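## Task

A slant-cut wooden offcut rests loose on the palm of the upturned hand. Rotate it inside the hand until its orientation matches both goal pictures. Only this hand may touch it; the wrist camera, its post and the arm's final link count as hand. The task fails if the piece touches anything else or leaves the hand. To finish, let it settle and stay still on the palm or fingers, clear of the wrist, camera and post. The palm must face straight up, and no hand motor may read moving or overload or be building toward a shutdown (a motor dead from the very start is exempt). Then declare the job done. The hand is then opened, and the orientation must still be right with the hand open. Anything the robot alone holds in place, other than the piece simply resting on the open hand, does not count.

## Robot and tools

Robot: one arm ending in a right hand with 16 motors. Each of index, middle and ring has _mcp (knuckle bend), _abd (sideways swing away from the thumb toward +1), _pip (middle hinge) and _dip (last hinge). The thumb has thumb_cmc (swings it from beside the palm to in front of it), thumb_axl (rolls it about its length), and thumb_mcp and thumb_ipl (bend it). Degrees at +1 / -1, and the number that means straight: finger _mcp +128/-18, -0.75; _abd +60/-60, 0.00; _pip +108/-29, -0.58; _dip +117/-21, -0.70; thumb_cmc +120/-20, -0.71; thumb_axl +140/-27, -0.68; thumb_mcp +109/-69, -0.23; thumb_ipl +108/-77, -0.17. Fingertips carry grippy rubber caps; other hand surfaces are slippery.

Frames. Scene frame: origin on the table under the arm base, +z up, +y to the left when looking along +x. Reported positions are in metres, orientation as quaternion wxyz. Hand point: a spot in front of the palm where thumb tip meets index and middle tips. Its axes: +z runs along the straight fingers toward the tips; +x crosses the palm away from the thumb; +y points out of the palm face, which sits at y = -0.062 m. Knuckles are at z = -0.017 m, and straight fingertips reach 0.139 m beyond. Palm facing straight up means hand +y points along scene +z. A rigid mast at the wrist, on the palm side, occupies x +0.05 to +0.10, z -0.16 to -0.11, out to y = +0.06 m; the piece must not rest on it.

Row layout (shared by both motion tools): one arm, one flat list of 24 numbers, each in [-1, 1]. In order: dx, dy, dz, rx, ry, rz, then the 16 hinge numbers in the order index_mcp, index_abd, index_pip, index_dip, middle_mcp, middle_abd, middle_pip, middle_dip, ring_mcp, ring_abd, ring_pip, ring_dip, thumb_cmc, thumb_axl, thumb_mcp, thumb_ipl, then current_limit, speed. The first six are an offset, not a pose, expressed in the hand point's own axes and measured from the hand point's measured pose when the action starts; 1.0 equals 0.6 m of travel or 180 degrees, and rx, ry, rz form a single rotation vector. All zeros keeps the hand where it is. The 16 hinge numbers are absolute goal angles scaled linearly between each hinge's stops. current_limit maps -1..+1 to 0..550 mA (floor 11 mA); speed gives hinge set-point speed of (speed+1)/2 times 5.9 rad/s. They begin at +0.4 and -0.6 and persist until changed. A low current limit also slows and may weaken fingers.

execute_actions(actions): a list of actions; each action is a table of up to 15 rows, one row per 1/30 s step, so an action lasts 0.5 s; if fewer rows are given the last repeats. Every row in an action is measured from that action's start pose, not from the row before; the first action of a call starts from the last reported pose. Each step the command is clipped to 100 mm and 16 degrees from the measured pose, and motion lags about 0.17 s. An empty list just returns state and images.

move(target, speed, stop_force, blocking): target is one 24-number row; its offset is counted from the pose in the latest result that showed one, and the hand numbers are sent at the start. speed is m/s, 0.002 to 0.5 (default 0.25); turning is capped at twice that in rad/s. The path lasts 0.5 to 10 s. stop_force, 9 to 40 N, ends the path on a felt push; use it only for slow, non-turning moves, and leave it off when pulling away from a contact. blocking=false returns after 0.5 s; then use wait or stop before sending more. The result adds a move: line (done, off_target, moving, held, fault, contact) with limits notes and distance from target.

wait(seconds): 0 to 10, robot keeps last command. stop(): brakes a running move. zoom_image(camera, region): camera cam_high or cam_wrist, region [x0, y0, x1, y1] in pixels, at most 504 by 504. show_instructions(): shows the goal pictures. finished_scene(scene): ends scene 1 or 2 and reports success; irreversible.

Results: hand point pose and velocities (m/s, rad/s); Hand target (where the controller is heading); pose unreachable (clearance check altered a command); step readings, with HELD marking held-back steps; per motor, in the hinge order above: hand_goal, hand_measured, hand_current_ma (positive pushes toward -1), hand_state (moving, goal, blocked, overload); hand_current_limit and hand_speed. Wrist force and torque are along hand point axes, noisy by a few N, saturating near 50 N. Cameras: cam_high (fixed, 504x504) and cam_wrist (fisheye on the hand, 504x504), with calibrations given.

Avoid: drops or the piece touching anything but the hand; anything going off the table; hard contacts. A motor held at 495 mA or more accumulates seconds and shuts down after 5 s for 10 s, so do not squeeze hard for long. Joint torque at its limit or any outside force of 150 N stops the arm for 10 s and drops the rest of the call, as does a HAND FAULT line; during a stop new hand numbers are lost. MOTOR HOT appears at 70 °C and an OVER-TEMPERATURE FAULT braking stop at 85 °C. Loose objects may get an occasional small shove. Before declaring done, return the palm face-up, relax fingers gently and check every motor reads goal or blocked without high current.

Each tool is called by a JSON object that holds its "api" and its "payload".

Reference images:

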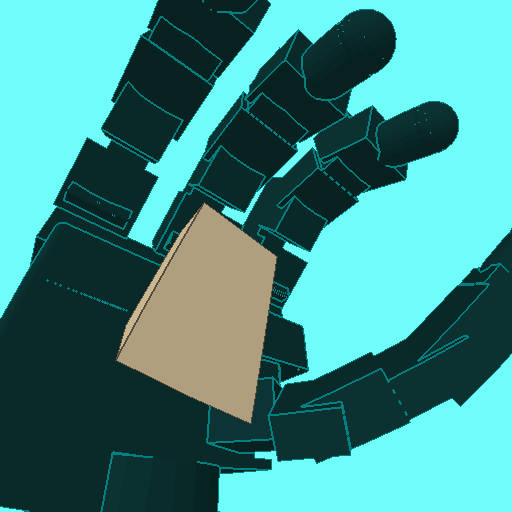

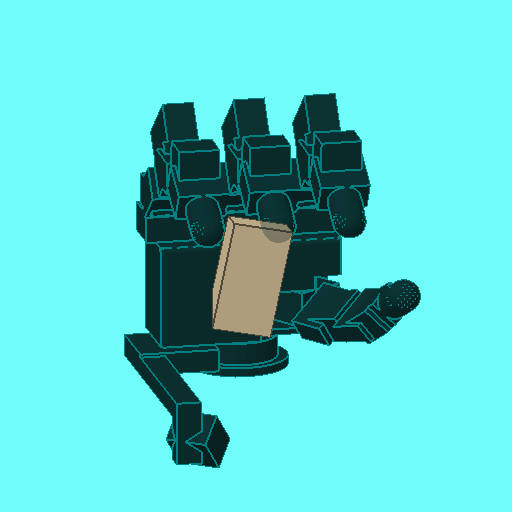

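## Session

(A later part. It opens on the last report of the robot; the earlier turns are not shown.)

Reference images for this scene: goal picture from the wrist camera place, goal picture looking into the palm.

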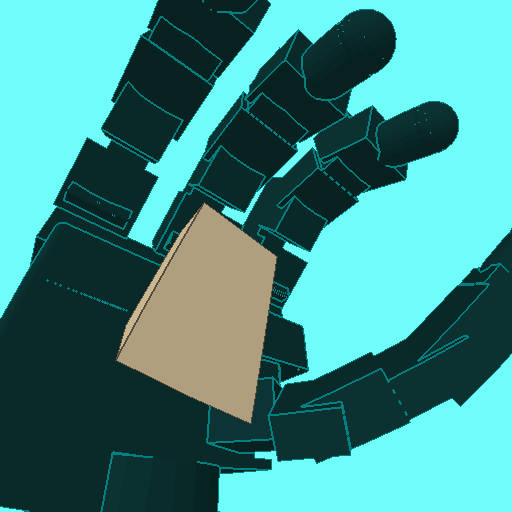

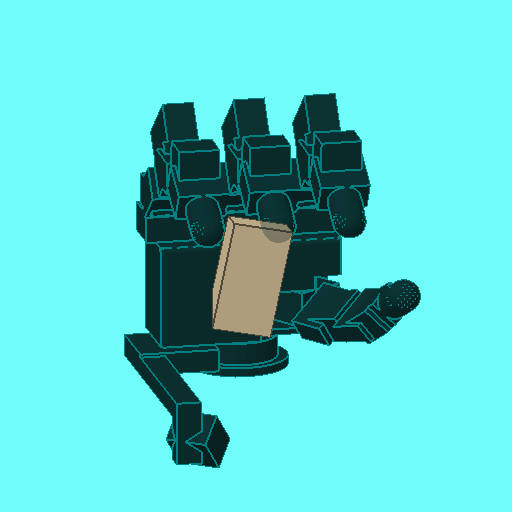

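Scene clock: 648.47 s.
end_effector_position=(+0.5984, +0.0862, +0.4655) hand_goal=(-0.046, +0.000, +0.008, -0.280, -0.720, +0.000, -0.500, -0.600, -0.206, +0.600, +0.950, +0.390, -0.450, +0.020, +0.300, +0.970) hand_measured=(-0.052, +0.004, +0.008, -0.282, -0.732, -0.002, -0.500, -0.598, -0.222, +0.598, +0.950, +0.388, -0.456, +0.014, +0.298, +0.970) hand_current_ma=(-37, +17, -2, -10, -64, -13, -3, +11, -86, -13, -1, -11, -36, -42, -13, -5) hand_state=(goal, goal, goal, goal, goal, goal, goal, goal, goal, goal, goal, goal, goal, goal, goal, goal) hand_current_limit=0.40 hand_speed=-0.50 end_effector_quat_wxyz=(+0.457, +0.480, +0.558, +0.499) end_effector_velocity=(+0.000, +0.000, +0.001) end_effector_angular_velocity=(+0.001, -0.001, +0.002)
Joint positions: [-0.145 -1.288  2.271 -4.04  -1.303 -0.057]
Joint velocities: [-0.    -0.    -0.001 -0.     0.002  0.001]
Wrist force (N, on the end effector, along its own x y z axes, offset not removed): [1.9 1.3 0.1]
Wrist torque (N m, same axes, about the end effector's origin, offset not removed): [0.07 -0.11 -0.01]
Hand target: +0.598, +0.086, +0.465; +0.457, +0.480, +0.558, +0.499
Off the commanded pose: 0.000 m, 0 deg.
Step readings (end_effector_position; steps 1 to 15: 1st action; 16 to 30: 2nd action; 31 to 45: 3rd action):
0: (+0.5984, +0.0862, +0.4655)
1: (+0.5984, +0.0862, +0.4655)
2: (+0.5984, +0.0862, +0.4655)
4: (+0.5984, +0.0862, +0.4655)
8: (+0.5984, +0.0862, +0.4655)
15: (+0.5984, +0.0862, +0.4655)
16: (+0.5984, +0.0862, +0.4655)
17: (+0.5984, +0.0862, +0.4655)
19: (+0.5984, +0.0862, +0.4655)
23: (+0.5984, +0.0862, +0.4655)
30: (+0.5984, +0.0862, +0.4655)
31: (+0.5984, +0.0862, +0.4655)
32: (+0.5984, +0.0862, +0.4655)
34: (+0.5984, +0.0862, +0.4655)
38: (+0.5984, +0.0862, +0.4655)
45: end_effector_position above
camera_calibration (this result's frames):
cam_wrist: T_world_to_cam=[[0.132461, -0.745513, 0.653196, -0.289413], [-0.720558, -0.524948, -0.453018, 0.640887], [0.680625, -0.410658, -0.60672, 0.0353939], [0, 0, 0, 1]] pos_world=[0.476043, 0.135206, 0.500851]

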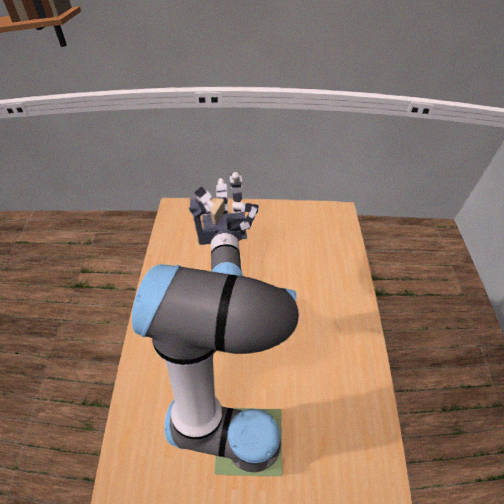

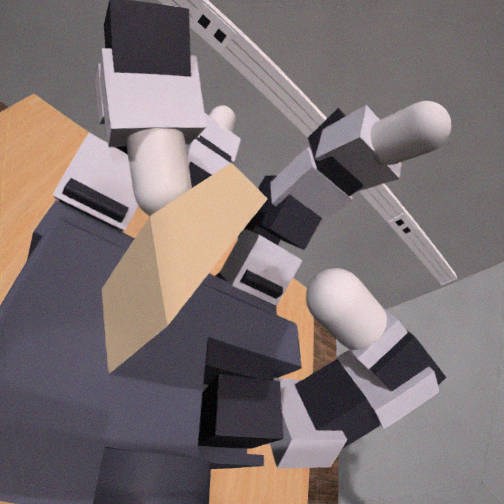

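{"api": "zoom_image", "payload": {"camera": "cam_wrist", "region": [60, 120, 420, 480]}}

{"api": "zoom_image", "payload": {"camera": "cam_high", "region": [170, 160, 280, 270]}}

Region (60, 120, 420, 480) of cam_wrist's 504x504 image, scaled by 1.400, with more detail than that image has.

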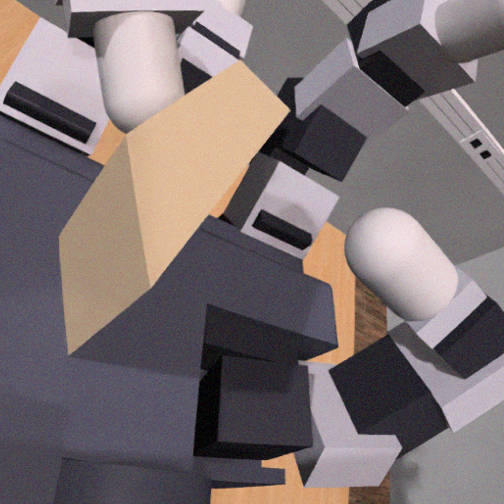

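Region (170, 160, 280, 270) of cam_high's 504x504 image, scaled by 4.582, with more detail than that image has.

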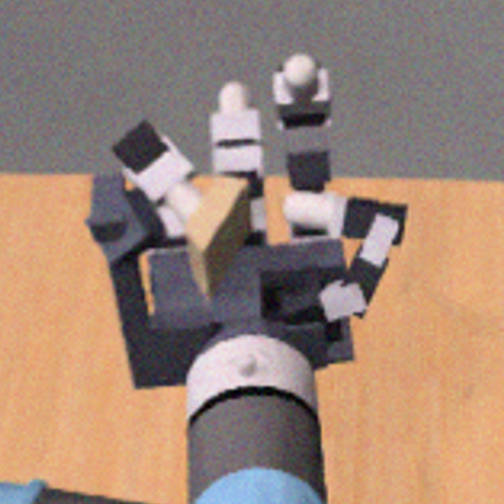

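{"api": "execute_actions", "payload": {"actions": [[[0,0,0,0,0,0, -0.046,0,0.008,-0.28, -0.72,0,-0.5,-0.6, -0.205,-0.35,0.93,0.2, -0.6,0.15,0.3,0.97, 0.4,-0.2]],[[0,0,0,0,0,0, -0.046,0,0.008,-0.28, -0.72,0,-0.5,-0.6, 0.096,-0.35,0.93,0.145, -0.6,0.15,0.3,0.97, 0.4,-0.4]],[[0,0,0,0,0,0, -0.046,0,0.008,-0.28, -0.72,0,-0.5,-0.6, 0.096,0.4,0.93,0.145, -0.6,0.15,0.3,0.97, 0.4,-0.6]],[[0,0,0,0,0,0, -0.046,0,0.008,-0.28, -0.72,0,-0.5,-0.6, 0.096,0.4,0.93,0.145, -0.6,0.15,0.3,0.97, 0.4,-0.6]]]}}

Scene clock: 709.90 s.
end_effector_position=(+0.5984, +0.0862, +0.4655) hand_goal=(-0.046, +0.000, +0.008, -0.280, -0.720, +0.000, -0.500, -0.600, +0.096, +0.400, +0.930, +0.144, -0.600, +0.150, +0.300, +0.970) hand_measured=(-0.052, +0.004, +0.008, -0.282, -0.732, -0.002, -0.500, -0.598, +0.086, +0.398, +0.936, +0.148, -0.604, +0.144, +0.298, +0.970) hand_current_ma=(-37, +17, -2, -10, -64, -13, -3, +11, -51, -12, +35, +19, -20, -39, -11, -5) hand_state=(goal, goal, goal, goal, goal, goal, goal, goal, goal, goal, goal, goal, goal, goal, goal, goal) hand_current_limit=0.40 hand_speed=-0.60 end_effector_quat_wxyz=(+0.457, +0.480, +0.558, +0.499) end_effector_velocity=(+0.000, +0.001, -0.000) end_effector_angular_velocity=(+0.000, +0.001, +0.002)
Joint positions: [-0.145 -1.288  2.271 -4.04  -1.303 -0.057]
Joint velocities: [ 0.001  0.    -0.     0.     0.     0.   ]
Wrist force (N, on the end effector, along its own x y z axes, offset not removed): [2.5 0.1 -0.8]
Wrist torque (N m, same axes, about the end effector's origin, offset not removed): [-0.06 -0.14 0.00]
Hand target: +0.598, +0.086, +0.465; +0.457, +0.480, +0.558, +0.499
Off the commanded pose: 0.000 m, 0 deg.
Step readings (end_effector_position; steps 1 to 15: 1st action; 16 to 30: 2nd action; 31 to 45: 3rd action; 46 to 60: 4th action):
0: (+0.5984, +0.0862, +0.4655)
1: (+0.5984, +0.0862, +0.4655)
2: (+0.5984, +0.0862, +0.4655)
4: (+0.5984, +0.0862, +0.4655)
8: (+0.5984, +0.0862, +0.4655)
15: (+0.5984, +0.0862, +0.4655)
16: (+0.5984, +0.0862, +0.4655)
17: (+0.5984, +0.0862, +0.4655)
19: (+0.5984, +0.0862, +0.4655)
23: (+0.5984, +0.0862, +0.4655)
30: (+0.5984, +0.0862, +0.4655)
31: (+0.5984, +0.0862, +0.4655)
32: (+0.5984, +0.0862, +0.4655)
34: (+0.5984, +0.0862, +0.4655)
38: (+0.5984, +0.0862, +0.4655)
45: (+0.5984, +0.0862, +0.4655)
46: (+0.5984, +0.0862, +0.4655)
47: (+0.5984, +0.0862, +0.4655)
49: (+0.5984, +0.0862, +0.4655)
53: (+0.5984, +0.0862, +0.4655)
60: end_effector_position above
camera_calibration (this result's frames):
cam_wrist: T_world_to_cam=[[0.132461, -0.745513, 0.653196, -0.289413], [-0.720558, -0.524948, -0.453018, 0.640887], [0.680624, -0.410658, -0.606721, 0.0353941], [0, 0, 0, 1]] pos_world=[0.476043, 0.135206, 0.500851]

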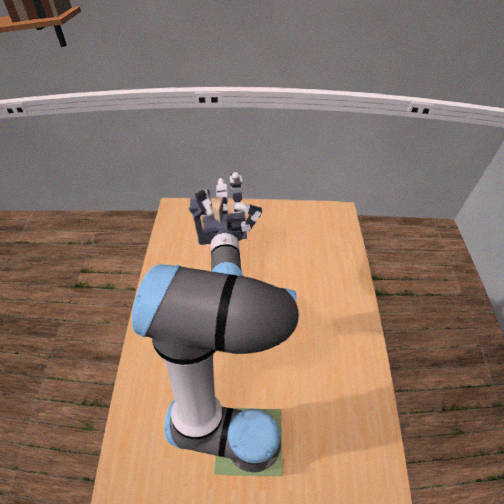

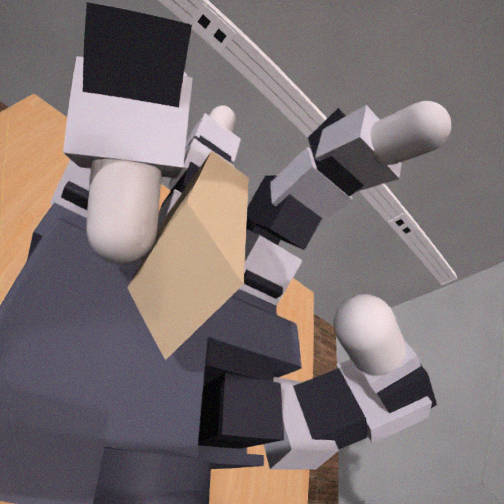

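{"api": "zoom_image", "payload": {"camera": "cam_wrist", "region": [60, 120, 420, 480]}}

{"api": "zoom_image", "payload": {"camera": "cam_high", "region": [170, 160, 280, 270]}}

Region (60, 120, 420, 480) of cam_wrist's 504x504 image, scaled by 1.400, with more detail than that image has.

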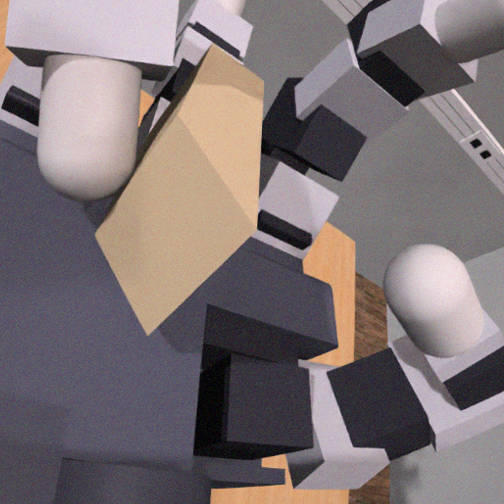

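Region (170, 160, 280, 270) of cam_high's 504x504 image, scaled by 4.582, with more detail than that image has.

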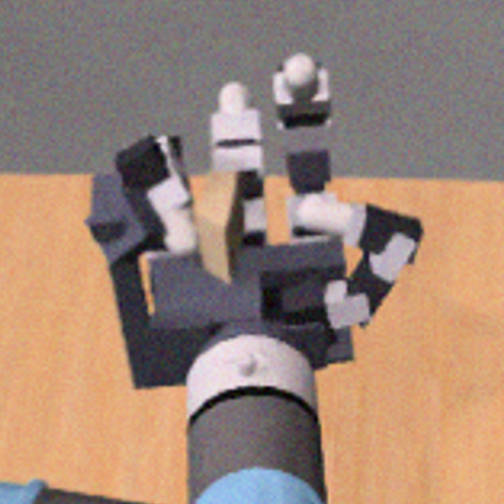

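{"api": "execute_actions", "payload": {"actions": [[[0,0,0,0,0,0, -0.046,0,0.008,-0.28, 0.35,0,-0.4,-0.6, 0.096,0.25,0.93,0.145, -0.6,0.15,0.3,0.97, 0.4,-0.6]],[[0,0,0,0,0,0, -0.046,0,0.008,-0.28, 0.35,0,-0.4,-0.6, 0.096,0.25,0.93,0.145, -0.6,0.15,0.3,0.97, 0.4,-0.6]],[[0,0,0,0,0,0, -0.046,0,0.008,-0.28, 0.35,0,-0.4,-0.6, 0.096,0.25,0.93,0.145, -0.6,0.15,0.3,0.97, 0.4,-0.6]]]}}

Scene clock: 771.17 s.
end_effector_position=(+0.5984, +0.0862, +0.4655) hand_goal=(-0.046, +0.000, +0.008, -0.280, +0.350, +0.000, -0.400, -0.600, +0.096, +0.250, +0.930, +0.144, -0.600, +0.150, +0.300, +0.970) hand_measured=(-0.052, +0.004, +0.008, -0.282, +0.284, -0.002, -0.404, -0.598, +0.086, +0.254, +0.936, +0.148, -0.604, +0.144, +0.298, +0.970) hand_current_ma=(-37, +17, -2, -10, -130, -13, -22, +10, -51, +16, +35, +19, -20, -39, -11, -5) hand_state=(goal, goal, goal, goal, moving, goal, goal, goal, goal, goal, goal, goal, goal, goal, goal, goal) hand_current_limit=0.40 hand_speed=-0.60 end_effector_quat_wxyz=(+0.457, +0.480, +0.558, +0.499) end_effector_velocity=(+0.000, +0.001, +0.000) end_effector_angular_velocity=(-0.001, -0.001, +0.001)
Joint positions: [-0.145 -1.288  2.271 -4.04  -1.303 -0.057]
Joint velocities: [ 0.001  0.    -0.001  0.    -0.    -0.   ]
Wrist force (N, on the end effector, along its own x y z axes, offset not removed): [2.9 0.9 2.0]
Wrist torque (N m, same axes, about the end effector's origin, offset not removed): [-0.29 -0.29 0.15]
Hand target: +0.598, +0.086, +0.465; +0.457, +0.480, +0.558, +0.499
Off the commanded pose: 0.000 m, 0 deg.
Step readings (end_effector_position; steps 1 to 15: 1st action; 16 to 30: 2nd action; 31 to 45: 3rd action):
0: (+0.5984, +0.0862, +0.4655)
1: (+0.5984, +0.0862, +0.4655)
2: (+0.5984, +0.0862, +0.4655)
4: (+0.5984, +0.0862, +0.4655)
8: (+0.5984, +0.0862, +0.4655)
15: (+0.5984, +0.0862, +0.4655)
16: (+0.5984, +0.0862, +0.4655)
17: (+0.5984, +0.0862, +0.4655)
19: (+0.5984, +0.0862, +0.4655)
23: (+0.5984, +0.0862, +0.4655)
30: (+0.5984, +0.0862, +0.4655)
31: (+0.5984, +0.0862, +0.4655)
32: (+0.5984, +0.0862, +0.4655)
34: (+0.5984, +0.0862, +0.4655)
38: (+0.5984, +0.0862, +0.4655)
45: end_effector_position above
camera_calibration (this result's frames):
cam_wrist: T_world_to_cam=[[0.132461, -0.745513, 0.653196, -0.289413], [-0.720558, -0.524948, -0.453018, 0.640887], [0.680624, -0.410658, -0.606721, 0.0353941], [0, 0, 0, 1]] pos_world=[0.476043, 0.135206, 0.500851]

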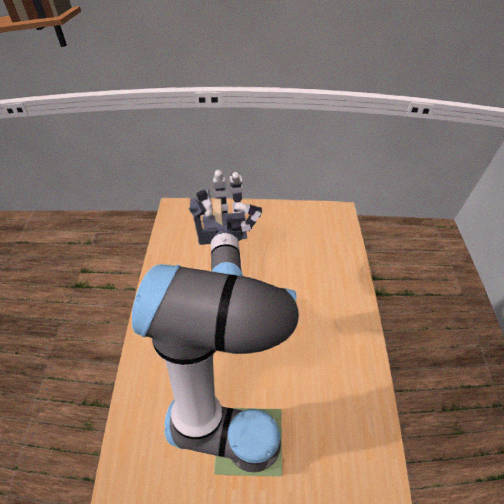

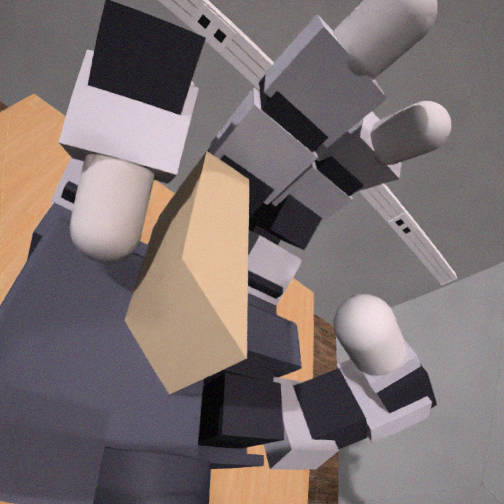

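{"api": "move", "payload": {"target": [0,0,0,0,0,0.055, -0.046,0,0.008,-0.28, 0.30,0,-0.4,-0.6, 0.096,0.25,0.93,0.145, -0.543,-0.006,0.562,0.805, 0.4,-0.5], "speed": 0.1}}

Scene clock: 810.97 s.
end_effector_position=(+0.5984, +0.0862, +0.4655) hand_goal=(-0.046, +0.000, +0.008, -0.280, +0.300, +0.000, -0.400, -0.600, +0.096, +0.250, +0.930, +0.144, -0.544, -0.006, +0.562, +0.804) hand_measured=(-0.052, +0.002, +0.008, -0.282, +0.298, -0.002, -0.402, -0.598, +0.086, +0.254, +0.936, +0.148, -0.556, -0.006, +0.560, +0.808) hand_current_ma=(-37, +13, -2, -10, -13, -13, -15, +10, -51, +15, +35, +19, -62, -5, -9, +31) hand_state=(goal, goal, goal, goal, goal, goal, goal, goal, goal, goal, goal, goal, goal, goal, goal, goal) hand_current_limit=0.40 hand_speed=-0.50 end_effector_quat_wxyz=(+0.413, +0.526, +0.514, +0.536) end_effector_velocity=(+0.000, -0.001, +0.000) end_effector_angular_velocity=(+0.011, +0.001, -0.002)
Joint positions: [-0.104 -1.296  2.262 -4.024 -1.343  0.118]
Joint velocities: [ 0.001 -0.    -0.002  0.001 -0.002  0.012]
Wrist force (N, on the end effector, along its own x y z axes, offset not removed): [2.0 -0.8 0.2]
Wrist torque (N m, same axes, about the end effector's origin, offset not removed): [-0.23 -0.08 0.11]
Hand target: +0.598, +0.086, +0.465; +0.412, +0.527, +0.514, +0.537
Off the commanded pose: 0.000 m, 0 deg.
move: done
camera_calibration (this result's frames):
cam_wrist: T_world_to_cam=[[0.132829, -0.846843, 0.514988, -0.21655], [-0.737237, -0.431698, -0.519729, 0.673861], [0.662448, -0.310633, -0.681667, 0.0725295], [0, 0, 0, 1]] pos_world=[0.477513, 0.130051, 0.511186]

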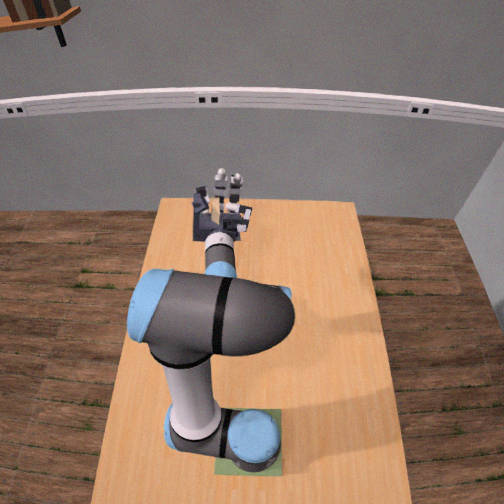

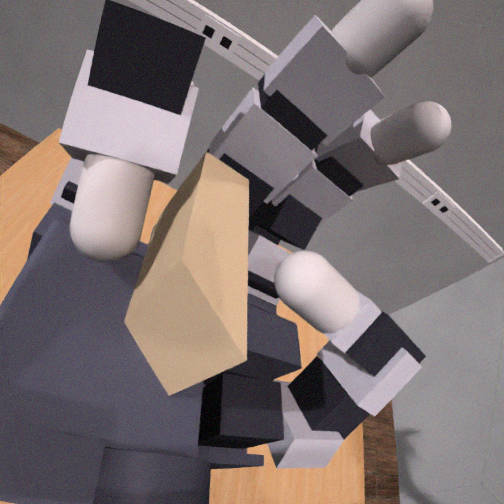

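{"api": "execute_actions", "payload": {"actions": [[[0,0,0,0,0,0, -0.046,0,0.008,-0.28, 0.30,0,-0.4,-0.6, 0.096,0.25,0.93,0.145, -0.45,0.14,0.562,0.805, 0.4,-0.6]],[[0,0,0,0,0,0, -0.046,0,0.008,-0.28, 0.30,0,-0.4,-0.6, 0.096,0.25,0.93,0.145, -0.25,0.14,0.58,0.77, 0.4,-0.7]],[[0,0,0,0,0,0, -0.046,0,0.008,-0.28, 0.30,0,-0.4,-0.6, 0.096,0.25,0.93,0.145, -0.14,0.14,0.63,0.64, 0.4,-0.7]]]}}

Scene clock: 824.70 s.
end_effector_position=(+0.5984, +0.0864, +0.4655) hand_goal=(-0.046, +0.000, +0.008, -0.280, +0.300, +0.000, -0.400, -0.600, +0.096, +0.250, +0.930, +0.144, -0.140, +0.140, +0.630, +0.640) hand_measured=(-0.052, +0.002, +0.008, -0.282, +0.298, -0.002, -0.402, -0.598, +0.084, +0.248, +0.934, +0.148, -0.178, +0.146, +0.618, +0.650) hand_current_ma=(-37, +12, -2, -10, -13, -13, -15, +10, -69, -10, +23, +19, -199, +39, -76, +69) hand_state=(goal, goal, goal, goal, goal, goal, goal, goal, goal, goal, goal, goal, blocked, goal, goal, goal) hand_current_limit=0.40 hand_speed=-0.70 end_effector_quat_wxyz=(+0.413, +0.526, +0.515, +0.536) end_effector_velocity=(-0.000, +0.000, +0.001) end_effector_angular_velocity=(-0.001, -0.001, -0.001)
Joint positions: [-0.104 -1.296  2.262 -4.024 -1.343  0.118]
Joint velocities: [ 0.001 -0.001 -0.001  0.    -0.001 -0.   ]
Wrist force (N, on the end effector, along its own x y z axes, offset not removed): [3.8 -0.2 0.5]
Wrist torque (N m, same axes, about the end effector's origin, offset not removed): [-0.26 -0.32 0.23]
Hand target: +0.598, +0.086, +0.465; +0.413, +0.526, +0.515, +0.536
Off the commanded pose: 0.000 m, 0 deg.
Step readings (end_effector_position; steps 1 to 15: 1st action; 16 to 30: 2nd action; 31 to 45: 3rd action):
0: (+0.5984, +0.0863, +0.4655)
1: (+0.5984, +0.0863, +0.4655)
2: (+0.5984, +0.0863, +0.4655)
4: (+0.5984, +0.0863, +0.4655)
8: (+0.5984, +0.0863, +0.4655)
15: (+0.5984, +0.0864, +0.4655)
16: (+0.5984, +0.0864, +0.4655)
17: (+0.5984, +0.0864, +0.4655)
19: (+0.5984, +0.0864, +0.4655)
23: (+0.5984, +0.0864, +0.4655)
30: (+0.5984, +0.0864, +0.4655)
31: (+0.5984, +0.0864, +0.4655)
32: (+0.5984, +0.0864, +0.4655)
34: (+0.5984, +0.0864, +0.4655)
38: (+0.5984, +0.0864, +0.4655)
45: end_effector_position above
camera_calibration (this result's frames):
cam_wrist: T_world_to_cam=[[0.132983, -0.84683, 0.51497, -0.216564], [-0.737174, -0.431814, -0.519722, 0.673894], [0.662488, -0.310508, -0.681685, 0.0725586], [0, 0, 0, 1]] pos_world=[0.477507, 0.130135, 0.511224]

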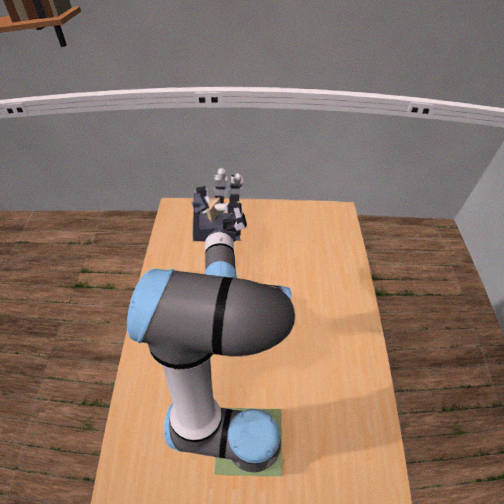

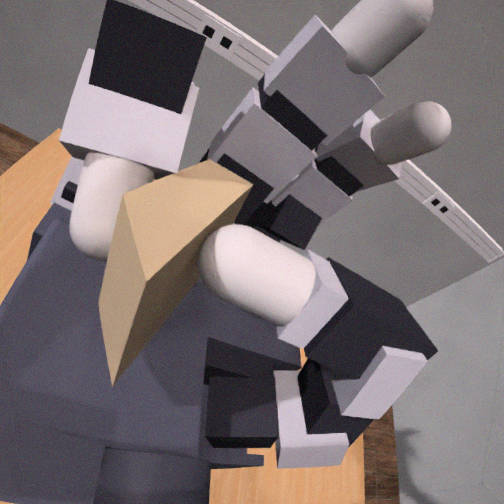

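{"api": "zoom_image", "payload": {"camera": "cam_wrist", "region": [40, 120, 340, 420]}}

{"api": "zoom_image", "payload": {"camera": "cam_high", "region": [170, 160, 280, 270]}}

Region (40, 120, 340, 420) of cam_wrist's 504x504 image, scaled by 1.680, with more detail than that image has.

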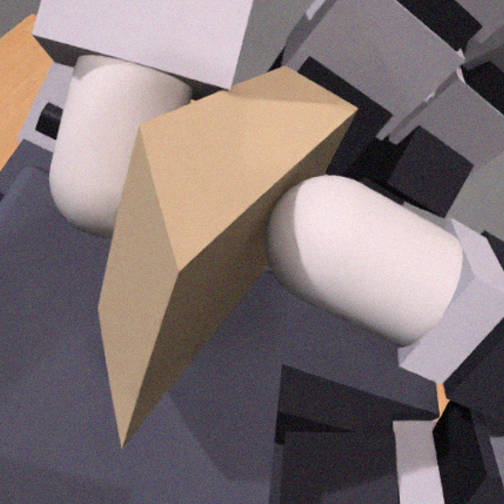

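Region (170, 160, 280, 270) of cam_high's 504x504 image, scaled by 4.582, with more detail than that image has.

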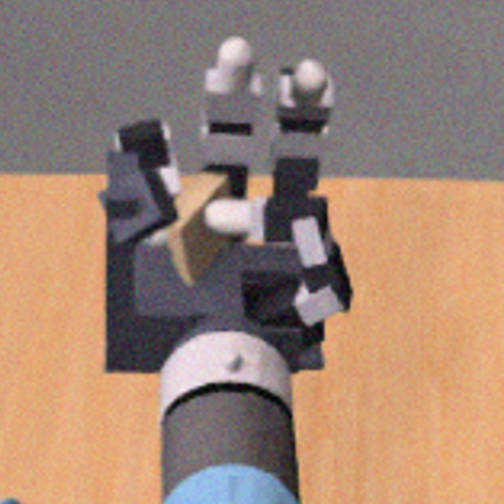

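{"api": "execute_actions", "payload": {"actions": [[[0,0,0,0,0,0, -0.046,0,0.008,-0.28, 0.30,0,-0.4,-0.6, 0.096,0.1,0.93,0.2, -0.08,0.11,0.67,0.54, 0.4,-0.7]],[[0,0,0,0,0,0, -0.046,0,0.008,-0.28, 0.30,0,-0.4,-0.6, 0.096,-0.05,0.93,0.25, 0.0,0.08,0.71,0.43, 0.4,-0.7]]]}}

Scene clock: 875.13 s.
end_effector_position=(+0.5984, +0.0864, +0.4655) hand_goal=(-0.046, +0.000, +0.008, -0.280, +0.300, +0.000, -0.400, -0.600, +0.096, -0.050, +0.930, +0.250, +0.000, +0.080, +0.710, +0.430) hand_measured=(-0.052, +0.002, +0.008, -0.282, +0.294, -0.002, -0.402, -0.598, +0.052, -0.050, +0.938, +0.256, -0.104, +0.126, +0.698, +0.440) hand_current_ma=(-37, +12, -2, -10, -29, -13, -15, +10, -231, -2, +37, +31, -385, +277, -76, +64) hand_state=(goal, goal, goal, goal, goal, goal, goal, goal, blocked, goal, goal, goal, blocked, blocked, goal, goal) hand_current_limit=0.40 hand_speed=-0.70 end_effector_quat_wxyz=(+0.413, +0.526, +0.515, +0.536) end_effector_velocity=(+0.000, +0.001, -0.001) end_effector_angular_velocity=(+0.000, +0.002, +0.000)
Joint positions: [-0.104 -1.296  2.262 -4.024 -1.343  0.118]
Joint velocities: [ 0.001  0.001  0.001  0.    -0.001  0.   ]
Wrist force (N, on the end effector, along its own x y z axes, offset not removed): [3.2 -1.2 0.4]
Wrist torque (N m, same axes, about the end effector's origin, offset not removed): [-0.36 -0.26 0.08]
Hand target: +0.598, +0.086, +0.465; +0.413, +0.526, +0.515, +0.536
Off the commanded pose: 0.000 m, 0 deg.
Step readings (end_effector_position; steps 1 to 15: 1st action; 16 to 30: 2nd action):
0: (+0.5984, +0.0864, +0.4655)
1: (+0.5984, +0.0864, +0.4655)
2: (+0.5984, +0.0864, +0.4655)
4: (+0.5984, +0.0864, +0.4655)
8: (+0.5984, +0.0864, +0.4655)
15: (+0.5984, +0.0864, +0.4655)
16: (+0.5984, +0.0864, +0.4655)
17: (+0.5984, +0.0864, +0.4655)
19: (+0.5984, +0.0864, +0.4655)
23: (+0.5984, +0.0864, +0.4655)
30: end_effector_position above
camera_calibration (this result's frames):
cam_wrist: T_world_to_cam=[[0.132984, -0.84683, 0.51497, -0.216564], [-0.737174, -0.431814, -0.519722, 0.673894], [0.662488, -0.310508, -0.681685, 0.0725585], [0, 0, 0, 1]] pos_world=[0.477507, 0.130135, 0.511224]

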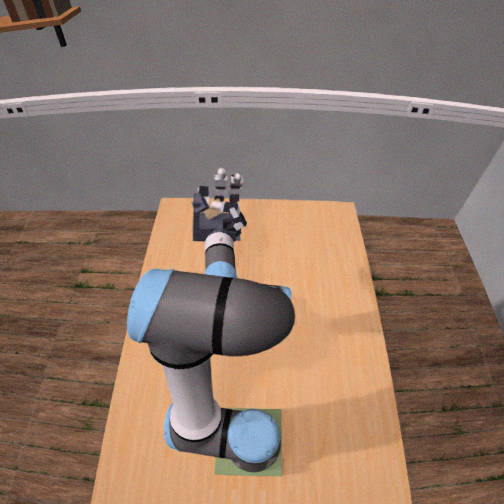

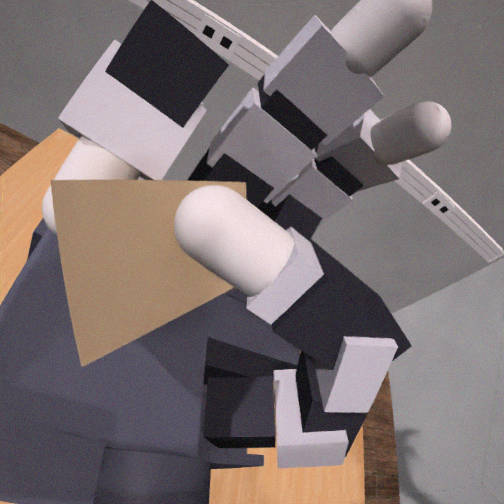

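{"api": "zoom_image", "payload": {"camera": "cam_high", "region": [170, 160, 280, 270]}}

{"api": "zoom_image", "payload": {"camera": "cam_wrist", "region": [0, 100, 340, 420]}}

Region (170, 160, 280, 270) of cam_high's 504x504 image, scaled by 4.582, with more detail than that image has.

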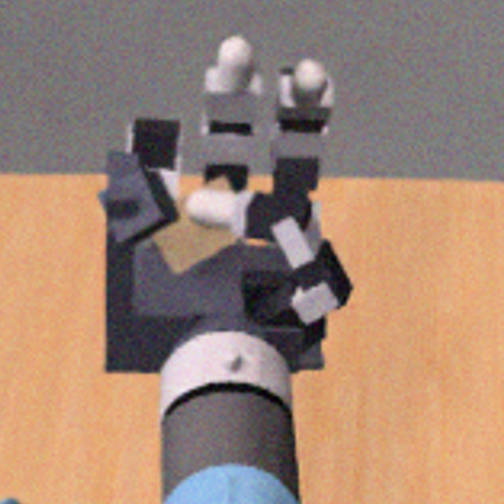

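Region (0, 100, 340, 420) of cam_wrist's 504x504 image, scaled by 1.482, with more detail than that image has; it fills the top 474 rows of this view, and the rest is white.

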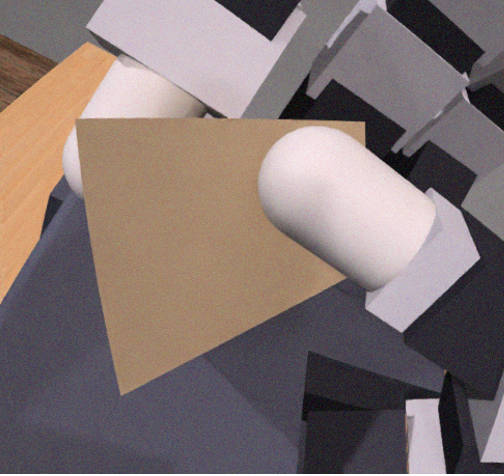

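{"api": "execute_actions", "payload": {"actions": [[[0,0,0,0,0,0, -0.046,0,0.008,-0.28, 0.30,0,-0.4,-0.6, 0.05,-0.8,0.93,0.25, -0.07,0.12,0.70,0.44, 0.4,-0.6]],[[0,0,0,0,0,0, -0.046,0,0.008,-0.28, 0.30,0,-0.4,-0.6, -0.05,-0.8,0.93,0.25, -0.04,0.12,0.70,0.44, 0.4,-0.6]]]}}

Scene clock: 899.17 s.
end_effector_position=(+0.5984, +0.0864, +0.4655) hand_goal=(-0.046, +0.000, +0.008, -0.280, +0.300, +0.000, -0.400, -0.600, -0.050, -0.800, +0.930, +0.250, -0.040, +0.120, +0.700, +0.440) hand_measured=(-0.052, +0.002, +0.008, -0.282, +0.286, -0.026, -0.402, -0.598, -0.040, -0.726, +0.958, +0.254, -0.042, +0.120, +0.702, +0.440) hand_current_ma=(-37, +12, -2, -10, -78, -126, -10, +10, +49, +329, +146, +19, -14, +0, +13, +7) hand_state=(goal, goal, goal, goal, goal, blocked, goal, goal, goal, blocked, blocked, goal, goal, goal, goal, goal) hand_current_limit=0.40 hand_speed=-0.60 end_effector_quat_wxyz=(+0.413, +0.526, +0.515, +0.536) end_effector_velocity=(-0.000, -0.000, -0.000) end_effector_angular_velocity=(-0.001, +0.000, -0.001)
Joint positions: [-0.104 -1.296  2.262 -4.024 -1.343  0.118]
Joint velocities: [-0.     0.     0.    -0.    -0.001 -0.001]
Wrist force (N, on the end effector, along its own x y z axes, offset not removed): [1.7 -1.3 -0.6]
Wrist torque (N m, same axes, about the end effector's origin, offset not removed): [-0.27 -0.12 0.01]
Hand target: +0.598, +0.086, +0.465; +0.413, +0.526, +0.515, +0.536
Off the commanded pose: 0.000 m, 0 deg.
Step readings (end_effector_position; steps 1 to 15: 1st action; 16 to 30: 2nd action):
0: (+0.5984, +0.0864, +0.4655)
1: (+0.5984, +0.0864, +0.4655)
2: (+0.5984, +0.0864, +0.4655)
4: (+0.5984, +0.0864, +0.4655)
8: (+0.5984, +0.0864, +0.4655)
15: (+0.5984, +0.0864, +0.4655)
16: (+0.5984, +0.0864, +0.4655)
17: (+0.5984, +0.0864, +0.4655)
19: (+0.5984, +0.0864, +0.4655)
23: (+0.5984, +0.0864, +0.4655)
30: end_effector_position above
camera_calibration (this result's frames):
cam_wrist: T_world_to_cam=[[0.132983, -0.84683, 0.51497, -0.216564], [-0.737173, -0.431814, -0.519723, 0.673894], [0.662488, -0.310508, -0.681685, 0.0725584], [0, 0, 0, 1]] pos_world=[0.477507, 0.130135, 0.511224]

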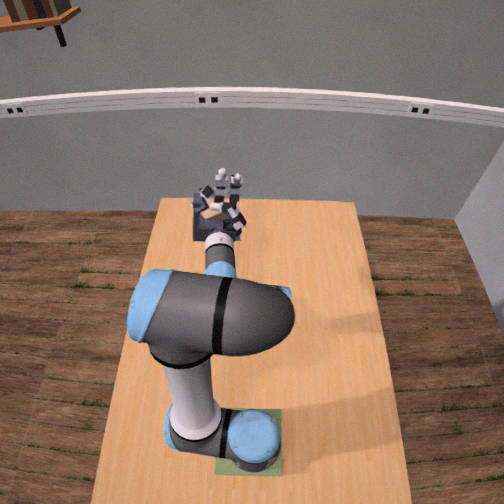

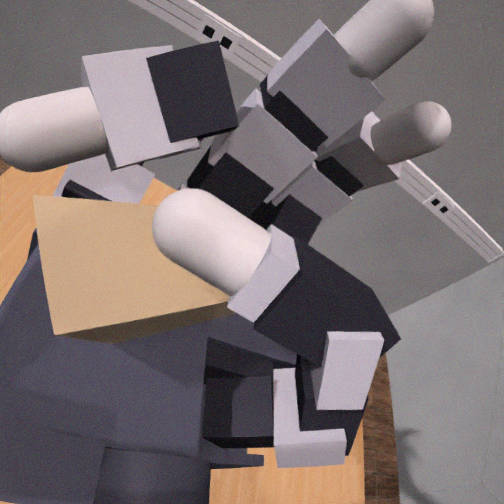

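{"api": "execute_actions", "payload": {"actions": [[[0,0,0,0,0,0, -0.2,0,0.008,-0.28, -0.3,0,-0.2,-0.5, -0.274,-0.6,0.98,0.53, -0.07,0.12,0.70,0.62, 0.4,-0.3]],[[0,0,0,0,0,0, -0.2,0,0.008,-0.28, -0.3,0,-0.2,-0.5, -0.274,0.0,0.98,0.53, -0.07,0.12,0.70,0.62, 0.4,-0.3]]]}}

Scene clock: 951.63 s.
end_effector_position=(+0.5984, +0.0864, +0.4655) hand_goal=(-0.200, +0.000, +0.008, -0.280, -0.300, +0.000, -0.200, -0.500, -0.274, +0.000, +0.980, +0.530, -0.070, +0.120, +0.700, +0.620) hand_measured=(-0.206, +0.002, +0.008, -0.282, -0.310, -0.004, -0.204, -0.502, -0.278, -0.020, +0.986, +0.528, -0.086, +0.122, +0.682, +0.590) hand_current_ma=(-34, +12, -2, -10, -52, -21, -24, -14, -22, +6, +33, -12, -78, +12, -114, -211) hand_state=(goal, goal, goal, goal, goal, goal, goal, goal, goal, moving, goal, goal, goal, goal, goal, blocked) hand_current_limit=0.40 hand_speed=-0.30 end_effector_quat_wxyz=(+0.413, +0.526, +0.515, +0.536) end_effector_velocity=(+0.000, -0.000, -0.001) end_effector_angular_velocity=(+0.001, +0.002, -0.000)
Joint positions: [-0.104 -1.296  2.262 -4.024 -1.343  0.118]
Joint velocities: [-0.     0.001  0.001  0.    -0.     0.001]
Wrist force (N, on the end effector, along its own x y z axes, offset not removed): [2.8 1.3 -1.4]
Wrist torque (N m, same axes, about the end effector's origin, offset not removed): [0.14 -0.17 0.22]
Hand target: +0.598, +0.086, +0.465; +0.413, +0.526, +0.515, +0.536
Off the commanded pose: 0.000 m, 0 deg.
Step readings (end_effector_position; steps 1 to 15: 1st action; 16 to 30: 2nd action):
0: (+0.5984, +0.0864, +0.4655)
1: (+0.5984, +0.0864, +0.4655)
2: (+0.5984, +0.0864, +0.4655)
4: (+0.5984, +0.0864, +0.4655)
8: (+0.5984, +0.0864, +0.4655)
15: (+0.5984, +0.0864, +0.4655)
16: (+0.5984, +0.0864, +0.4655)
17: (+0.5984, +0.0864, +0.4655)
19: (+0.5984, +0.0864, +0.4655)
23: (+0.5984, +0.0864, +0.4655)
30: end_effector_position above
camera_calibration (this result's frames):
cam_wrist: T_world_to_cam=[[0.132984, -0.84683, 0.51497, -0.216564], [-0.737173, -0.431815, -0.519722, 0.673894], [0.662488, -0.310508, -0.681685, 0.0725584], [0, 0, 0, 1]] pos_world=[0.477507, 0.130135, 0.511224]

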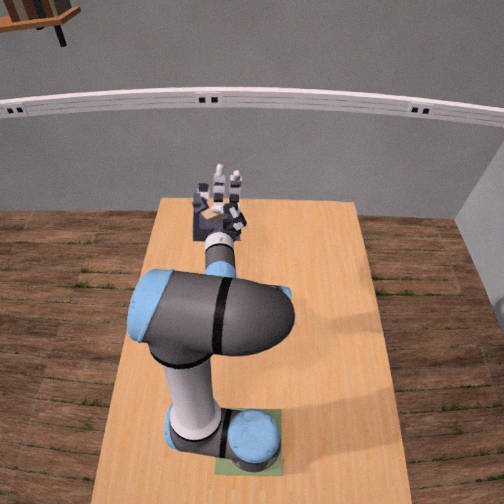

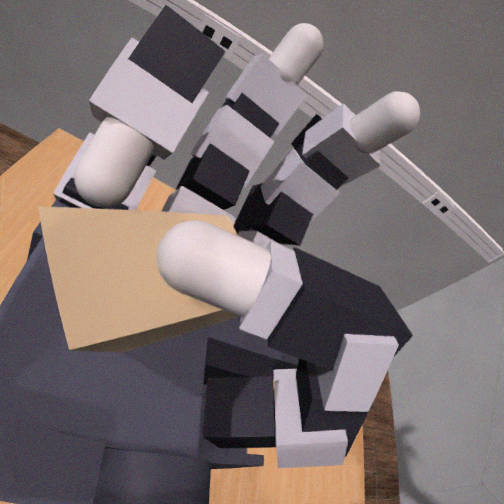

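{"api": "execute_actions", "payload": {"actions": [[[0,0,0,0,0,0, -0.2,0,0.008,-0.28, -0.3,0,-0.2,-0.5, -0.16,0.0,0.975,0.42, -0.07,0.12,0.70,0.61, 0.4,-0.5],[0,0,0,0,0,0, -0.2,0,0.008,-0.28, -0.3,0,-0.2,-0.5, -0.16,0.0,0.975,0.42, -0.07,0.12,0.70,0.61, 0.4,-0.5],[0,0,0,0,0,0, -0.2,0,0.008,-0.28, -0.3,0,-0.2,-0.5, -0.16,0.0,0.975,0.42, -0.07,0.12,0.70,0.61, 0.4,-0.5],[0,0,0,0,0,0, -0.2,0,0.008,-0.28, -0.3,0,-0.2,-0.5, -0.16,0.0,0.975,0.42, -0.07,0.12,0.70,0.61, 0.4,-0.5],[0,0,0,0,0,0, -0.2,0,0.008,-0.28, -0.3,0,-0.2,-0.5, -0.16,0.0,0.975,0.42, -0.07,0.12,0.70,0.61, 0.4,-0.5],[0,0,0,0,0,0, -0.2,0,0.008,-0.28, -0.3,0,-0.2,-0.5, -0.05,0.0,0.965,0.31, -0.07,0.12,0.70,0.61, 0.4,-0.5],[0,0,0,0,0,0, -0.2,0,0.008,-0.28, -0.3,0,-0.2,-0.5, -0.05,0.0,0.965,0.31, -0.07,0.12,0.70,0.61, 0.4,-0.5],[0,0,0,0,0,0, -0.2,0,0.008,-0.28, -0.3,0,-0.2,-0.5, -0.05,0.0,0.965,0.31, -0.07,0.12,0.70,0.61, 0.4,-0.5],[0,0,0,0,0,0, -0.2,0,0.008,-0.28, -0.3,0,-0.2,-0.5, -0.05,0.0,0.965,0.31, -0.07,0.12,0.70,0.61, 0.4,-0.5],[0,0,0,0,0,0, -0.2,0,0.008,-0.28, -0.3,0,-0.2,-0.5, -0.05,0.0,0.965,0.31, -0.07,0.12,0.70,0.61, 0.4,-0.5],[0,0,0,0,0,0, -0.2,0,0.008,-0.28, -0.3,0,-0.2,-0.5, 0.068,0.0,0.956,0.203, -0.07,0.12,0.70,0.61, 0.4,-0.5]],[[0,0,0,0,0,0, -0.2,0,0.008,-0.28, -0.3,0,-0.2,-0.5, 0.16,0.0,0.91,0.145, -0.07,0.12,0.70,0.61, 0.4,-0.5],[0,0,0,0,0,0, -0.2,0,0.008,-0.28, -0.3,0,-0.2,-0.5, 0.16,0.0,0.91,0.145, -0.07,0.12,0.70,0.61, 0.4,-0.5],[0,0,0,0,0,0, -0.2,0,0.008,-0.28, -0.3,0,-0.2,-0.5, 0.16,0.0,0.91,0.145, -0.07,0.12,0.70,0.61, 0.4,-0.5],[0,0,0,0,0,0, -0.2,0,0.008,-0.28, -0.3,0,-0.2,-0.5, 0.16,0.0,0.91,0.145, -0.07,0.12,0.70,0.61, 0.4,-0.5],[0,0,0,0,0,0, -0.2,0,0.008,-0.28, -0.3,0,-0.2,-0.5, 0.16,0.0,0.91,0.145, -0.07,0.12,0.70,0.61, 0.4,-0.5],[0,0,0,0,0,0, -0.2,0,0.008,-0.28, -0.3,0,-0.2,-0.5, 0.25,0.0,0.86,0.087, -0.07,0.12,0.70,0.61, 0.4,-0.5]]]}}

Scene clock: 980.17 s.
end_effector_position=(+0.5984, +0.0864, +0.4655) hand_goal=(-0.200, +0.000, +0.008, -0.280, -0.300, +0.000, -0.200, -0.500, +0.250, +0.000, +0.860, +0.086, -0.070, +0.120, +0.700, +0.610) hand_measured=(-0.206, +0.002, +0.008, -0.282, -0.310, -0.004, -0.204, -0.502, +0.238, -0.006, +0.872, +0.094, -0.094, +0.124, +0.682, +0.598) hand_current_ma=(-34, +12, -2, -10, -52, -21, -24, -14, -60, -28, +62, +42, -125, +23, -114, -86) hand_state=(goal, goal, goal, goal, goal, goal, goal, goal, goal, goal, goal, goal, blocked, goal, goal, goal) hand_current_limit=0.40 hand_speed=-0.50 end_effector_quat_wxyz=(+0.413, +0.526, +0.515, +0.536) end_effector_velocity=(-0.000, -0.001, +0.001) end_effector_angular_velocity=(-0.002, -0.001, -0.003)
Joint positions: [-0.104 -1.296  2.262 -4.024 -1.343  0.118]
Joint velocities: [-0.002 -0.001  0.    -0.    -0.001 -0.002]
Wrist force (N, on the end effector, along its own x y z axes, offset not removed): [1.2 -0.9 -2.5]
Wrist torque (N m, same axes, about the end effector's origin, offset not removed): [-0.02 0.12 -0.14]
Hand target: +0.598, +0.086, +0.465; +0.413, +0.526, +0.515, +0.536
Off the commanded pose: 0.000 m, 0 deg.
Step readings (end_effector_position; steps 1 to 15: 1st action; 16 to 30: 2nd action):
0: (+0.5984, +0.0864, +0.4655)
1: (+0.5984, +0.0864, +0.4655)
2: (+0.5984, +0.0864, +0.4655)
4: (+0.5984, +0.0864, +0.4655)
8: (+0.5984, +0.0864, +0.4655)
15: (+0.5984, +0.0864, +0.4655)
16: (+0.5984, +0.0864, +0.4655)
17: (+0.5984, +0.0864, +0.4655)
19: (+0.5984, +0.0864, +0.4655)
23: (+0.5984, +0.0864, +0.4655)
30: end_effector_position above
camera_calibration (this result's frames):
cam_wrist: T_world_to_cam=[[0.132984, -0.84683, 0.51497, -0.216564], [-0.737173, -0.431815, -0.519723, 0.673894], [0.662488, -0.310508, -0.681685, 0.0725584], [0, 0, 0, 1]] pos_world=[0.477507, 0.130135, 0.511224]

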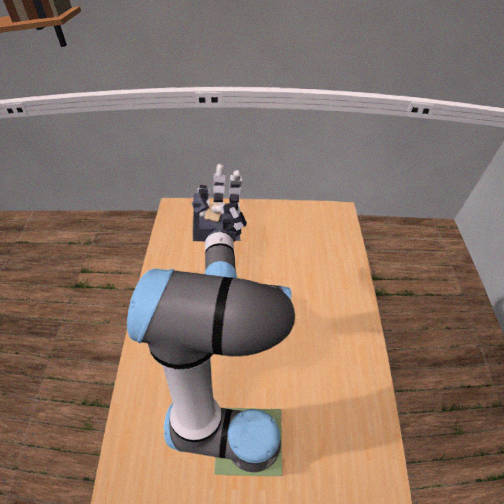

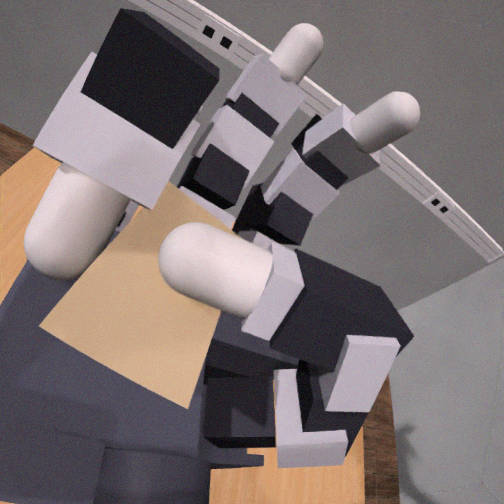

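{"api": "zoom_image", "payload": {"camera": "cam_wrist", "region": [20, 170, 280, 430]}}

Region (20, 170, 280, 430) of cam_wrist's 504x504 image, scaled by 1.938, with more detail than that image has.

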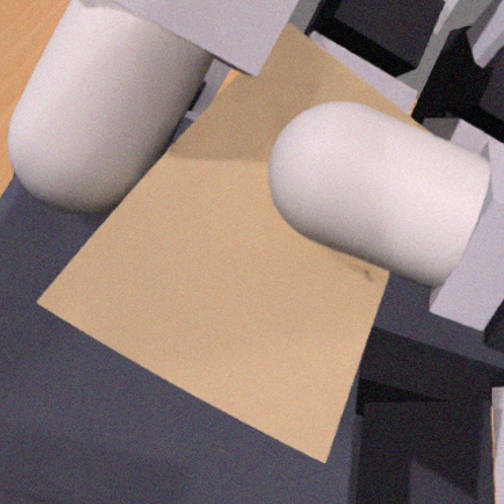

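{"api": "execute_actions", "payload": {"actions": [[[0,0,0,0,0,0, -0.2,0,0.008,-0.28, -0.3,0,-0.2,-0.5, 0.27,0.035,0.85,0.075, -0.07,0.12,0.70,0.61, 0.4,-0.8]]]}}

{"api": "zoom_image", "payload": {"camera": "cam_wrist", "region": [20, 170, 280, 430]}}

Scene clock: 1015.00 s.
end_effector_position=(+0.5984, +0.0864, +0.4655) hand_goal=(-0.200, +0.000, +0.008, -0.280, -0.300, +0.000, -0.200, -0.500, +0.270, +0.034, +0.850, +0.074, -0.070, +0.120, +0.700, +0.610) hand_measured=(-0.206, +0.002, +0.008, -0.282, -0.310, -0.004, -0.204, -0.502, +0.262, +0.018, +0.862, +0.080, -0.094, +0.124, +0.682, +0.598) hand_current_ma=(-34, +12, -2, -10, -52, -21, -24, -14, -38, -75, +59, +33, -125, +23, -115, -86) hand_state=(goal, goal, goal, goal, goal, goal, goal, goal, goal, goal, goal, goal, blocked, goal, goal, goal) hand_current_limit=0.40 hand_speed=-0.80 end_effector_quat_wxyz=(+0.413, +0.526, +0.515, +0.536) end_effector_velocity=(+0.000, +0.000, +0.000) end_effector_angular_velocity=(-0.000, -0.001, -0.001)
Joint positions: [-0.104 -1.296  2.262 -4.024 -1.343  0.118]
Joint velocities: [ 0.001  0.    -0.001 -0.    -0.001  0.   ]
Wrist force (N, on the end effector, along its own x y z axes, offset not removed): [0.7 -0.8 1.0]
Wrist torque (N m, same axes, about the end effector's origin, offset not removed): [-0.31 0.01 -0.12]
Hand target: +0.598, +0.086, +0.465; +0.413, +0.526, +0.515, +0.536
Off the commanded pose: 0.000 m, 0 deg.
Step readings (end_effector_position):
0: (+0.5984, +0.0864, +0.4655)
1: (+0.5984, +0.0864, +0.4655)
2: (+0.5984, +0.0864, +0.4655)
4: (+0.5984, +0.0864, +0.4655)
8: (+0.5984, +0.0864, +0.4655)
15: end_effector_position above
camera_calibration (this result's frames):
cam_wrist: T_world_to_cam=[[0.132984, -0.84683, 0.51497, -0.216564], [-0.737173, -0.431815, -0.519723, 0.673894], [0.662488, -0.310507, -0.681685, 0.0725585], [0, 0, 0, 1]] pos_world=[0.477507, 0.130135, 0.511224]

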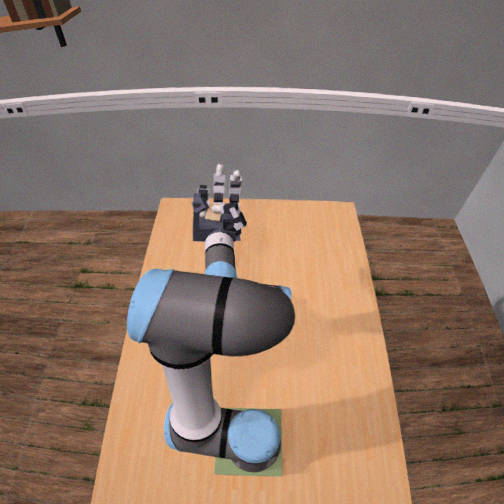

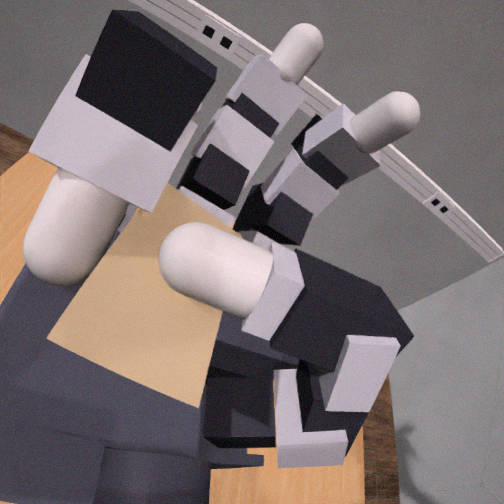

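Region (20, 170, 280, 430) of cam_wrist's 504x504 image, scaled by 1.938, with more detail than that image has.

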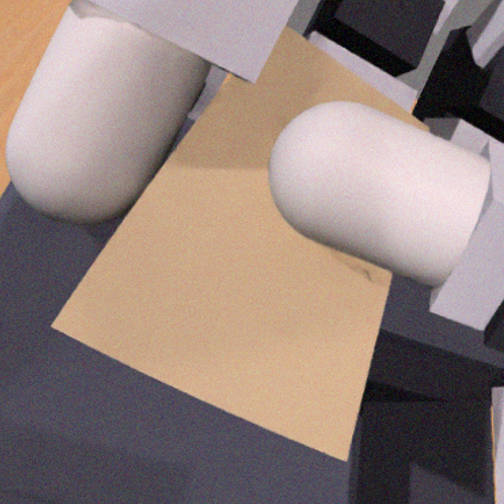

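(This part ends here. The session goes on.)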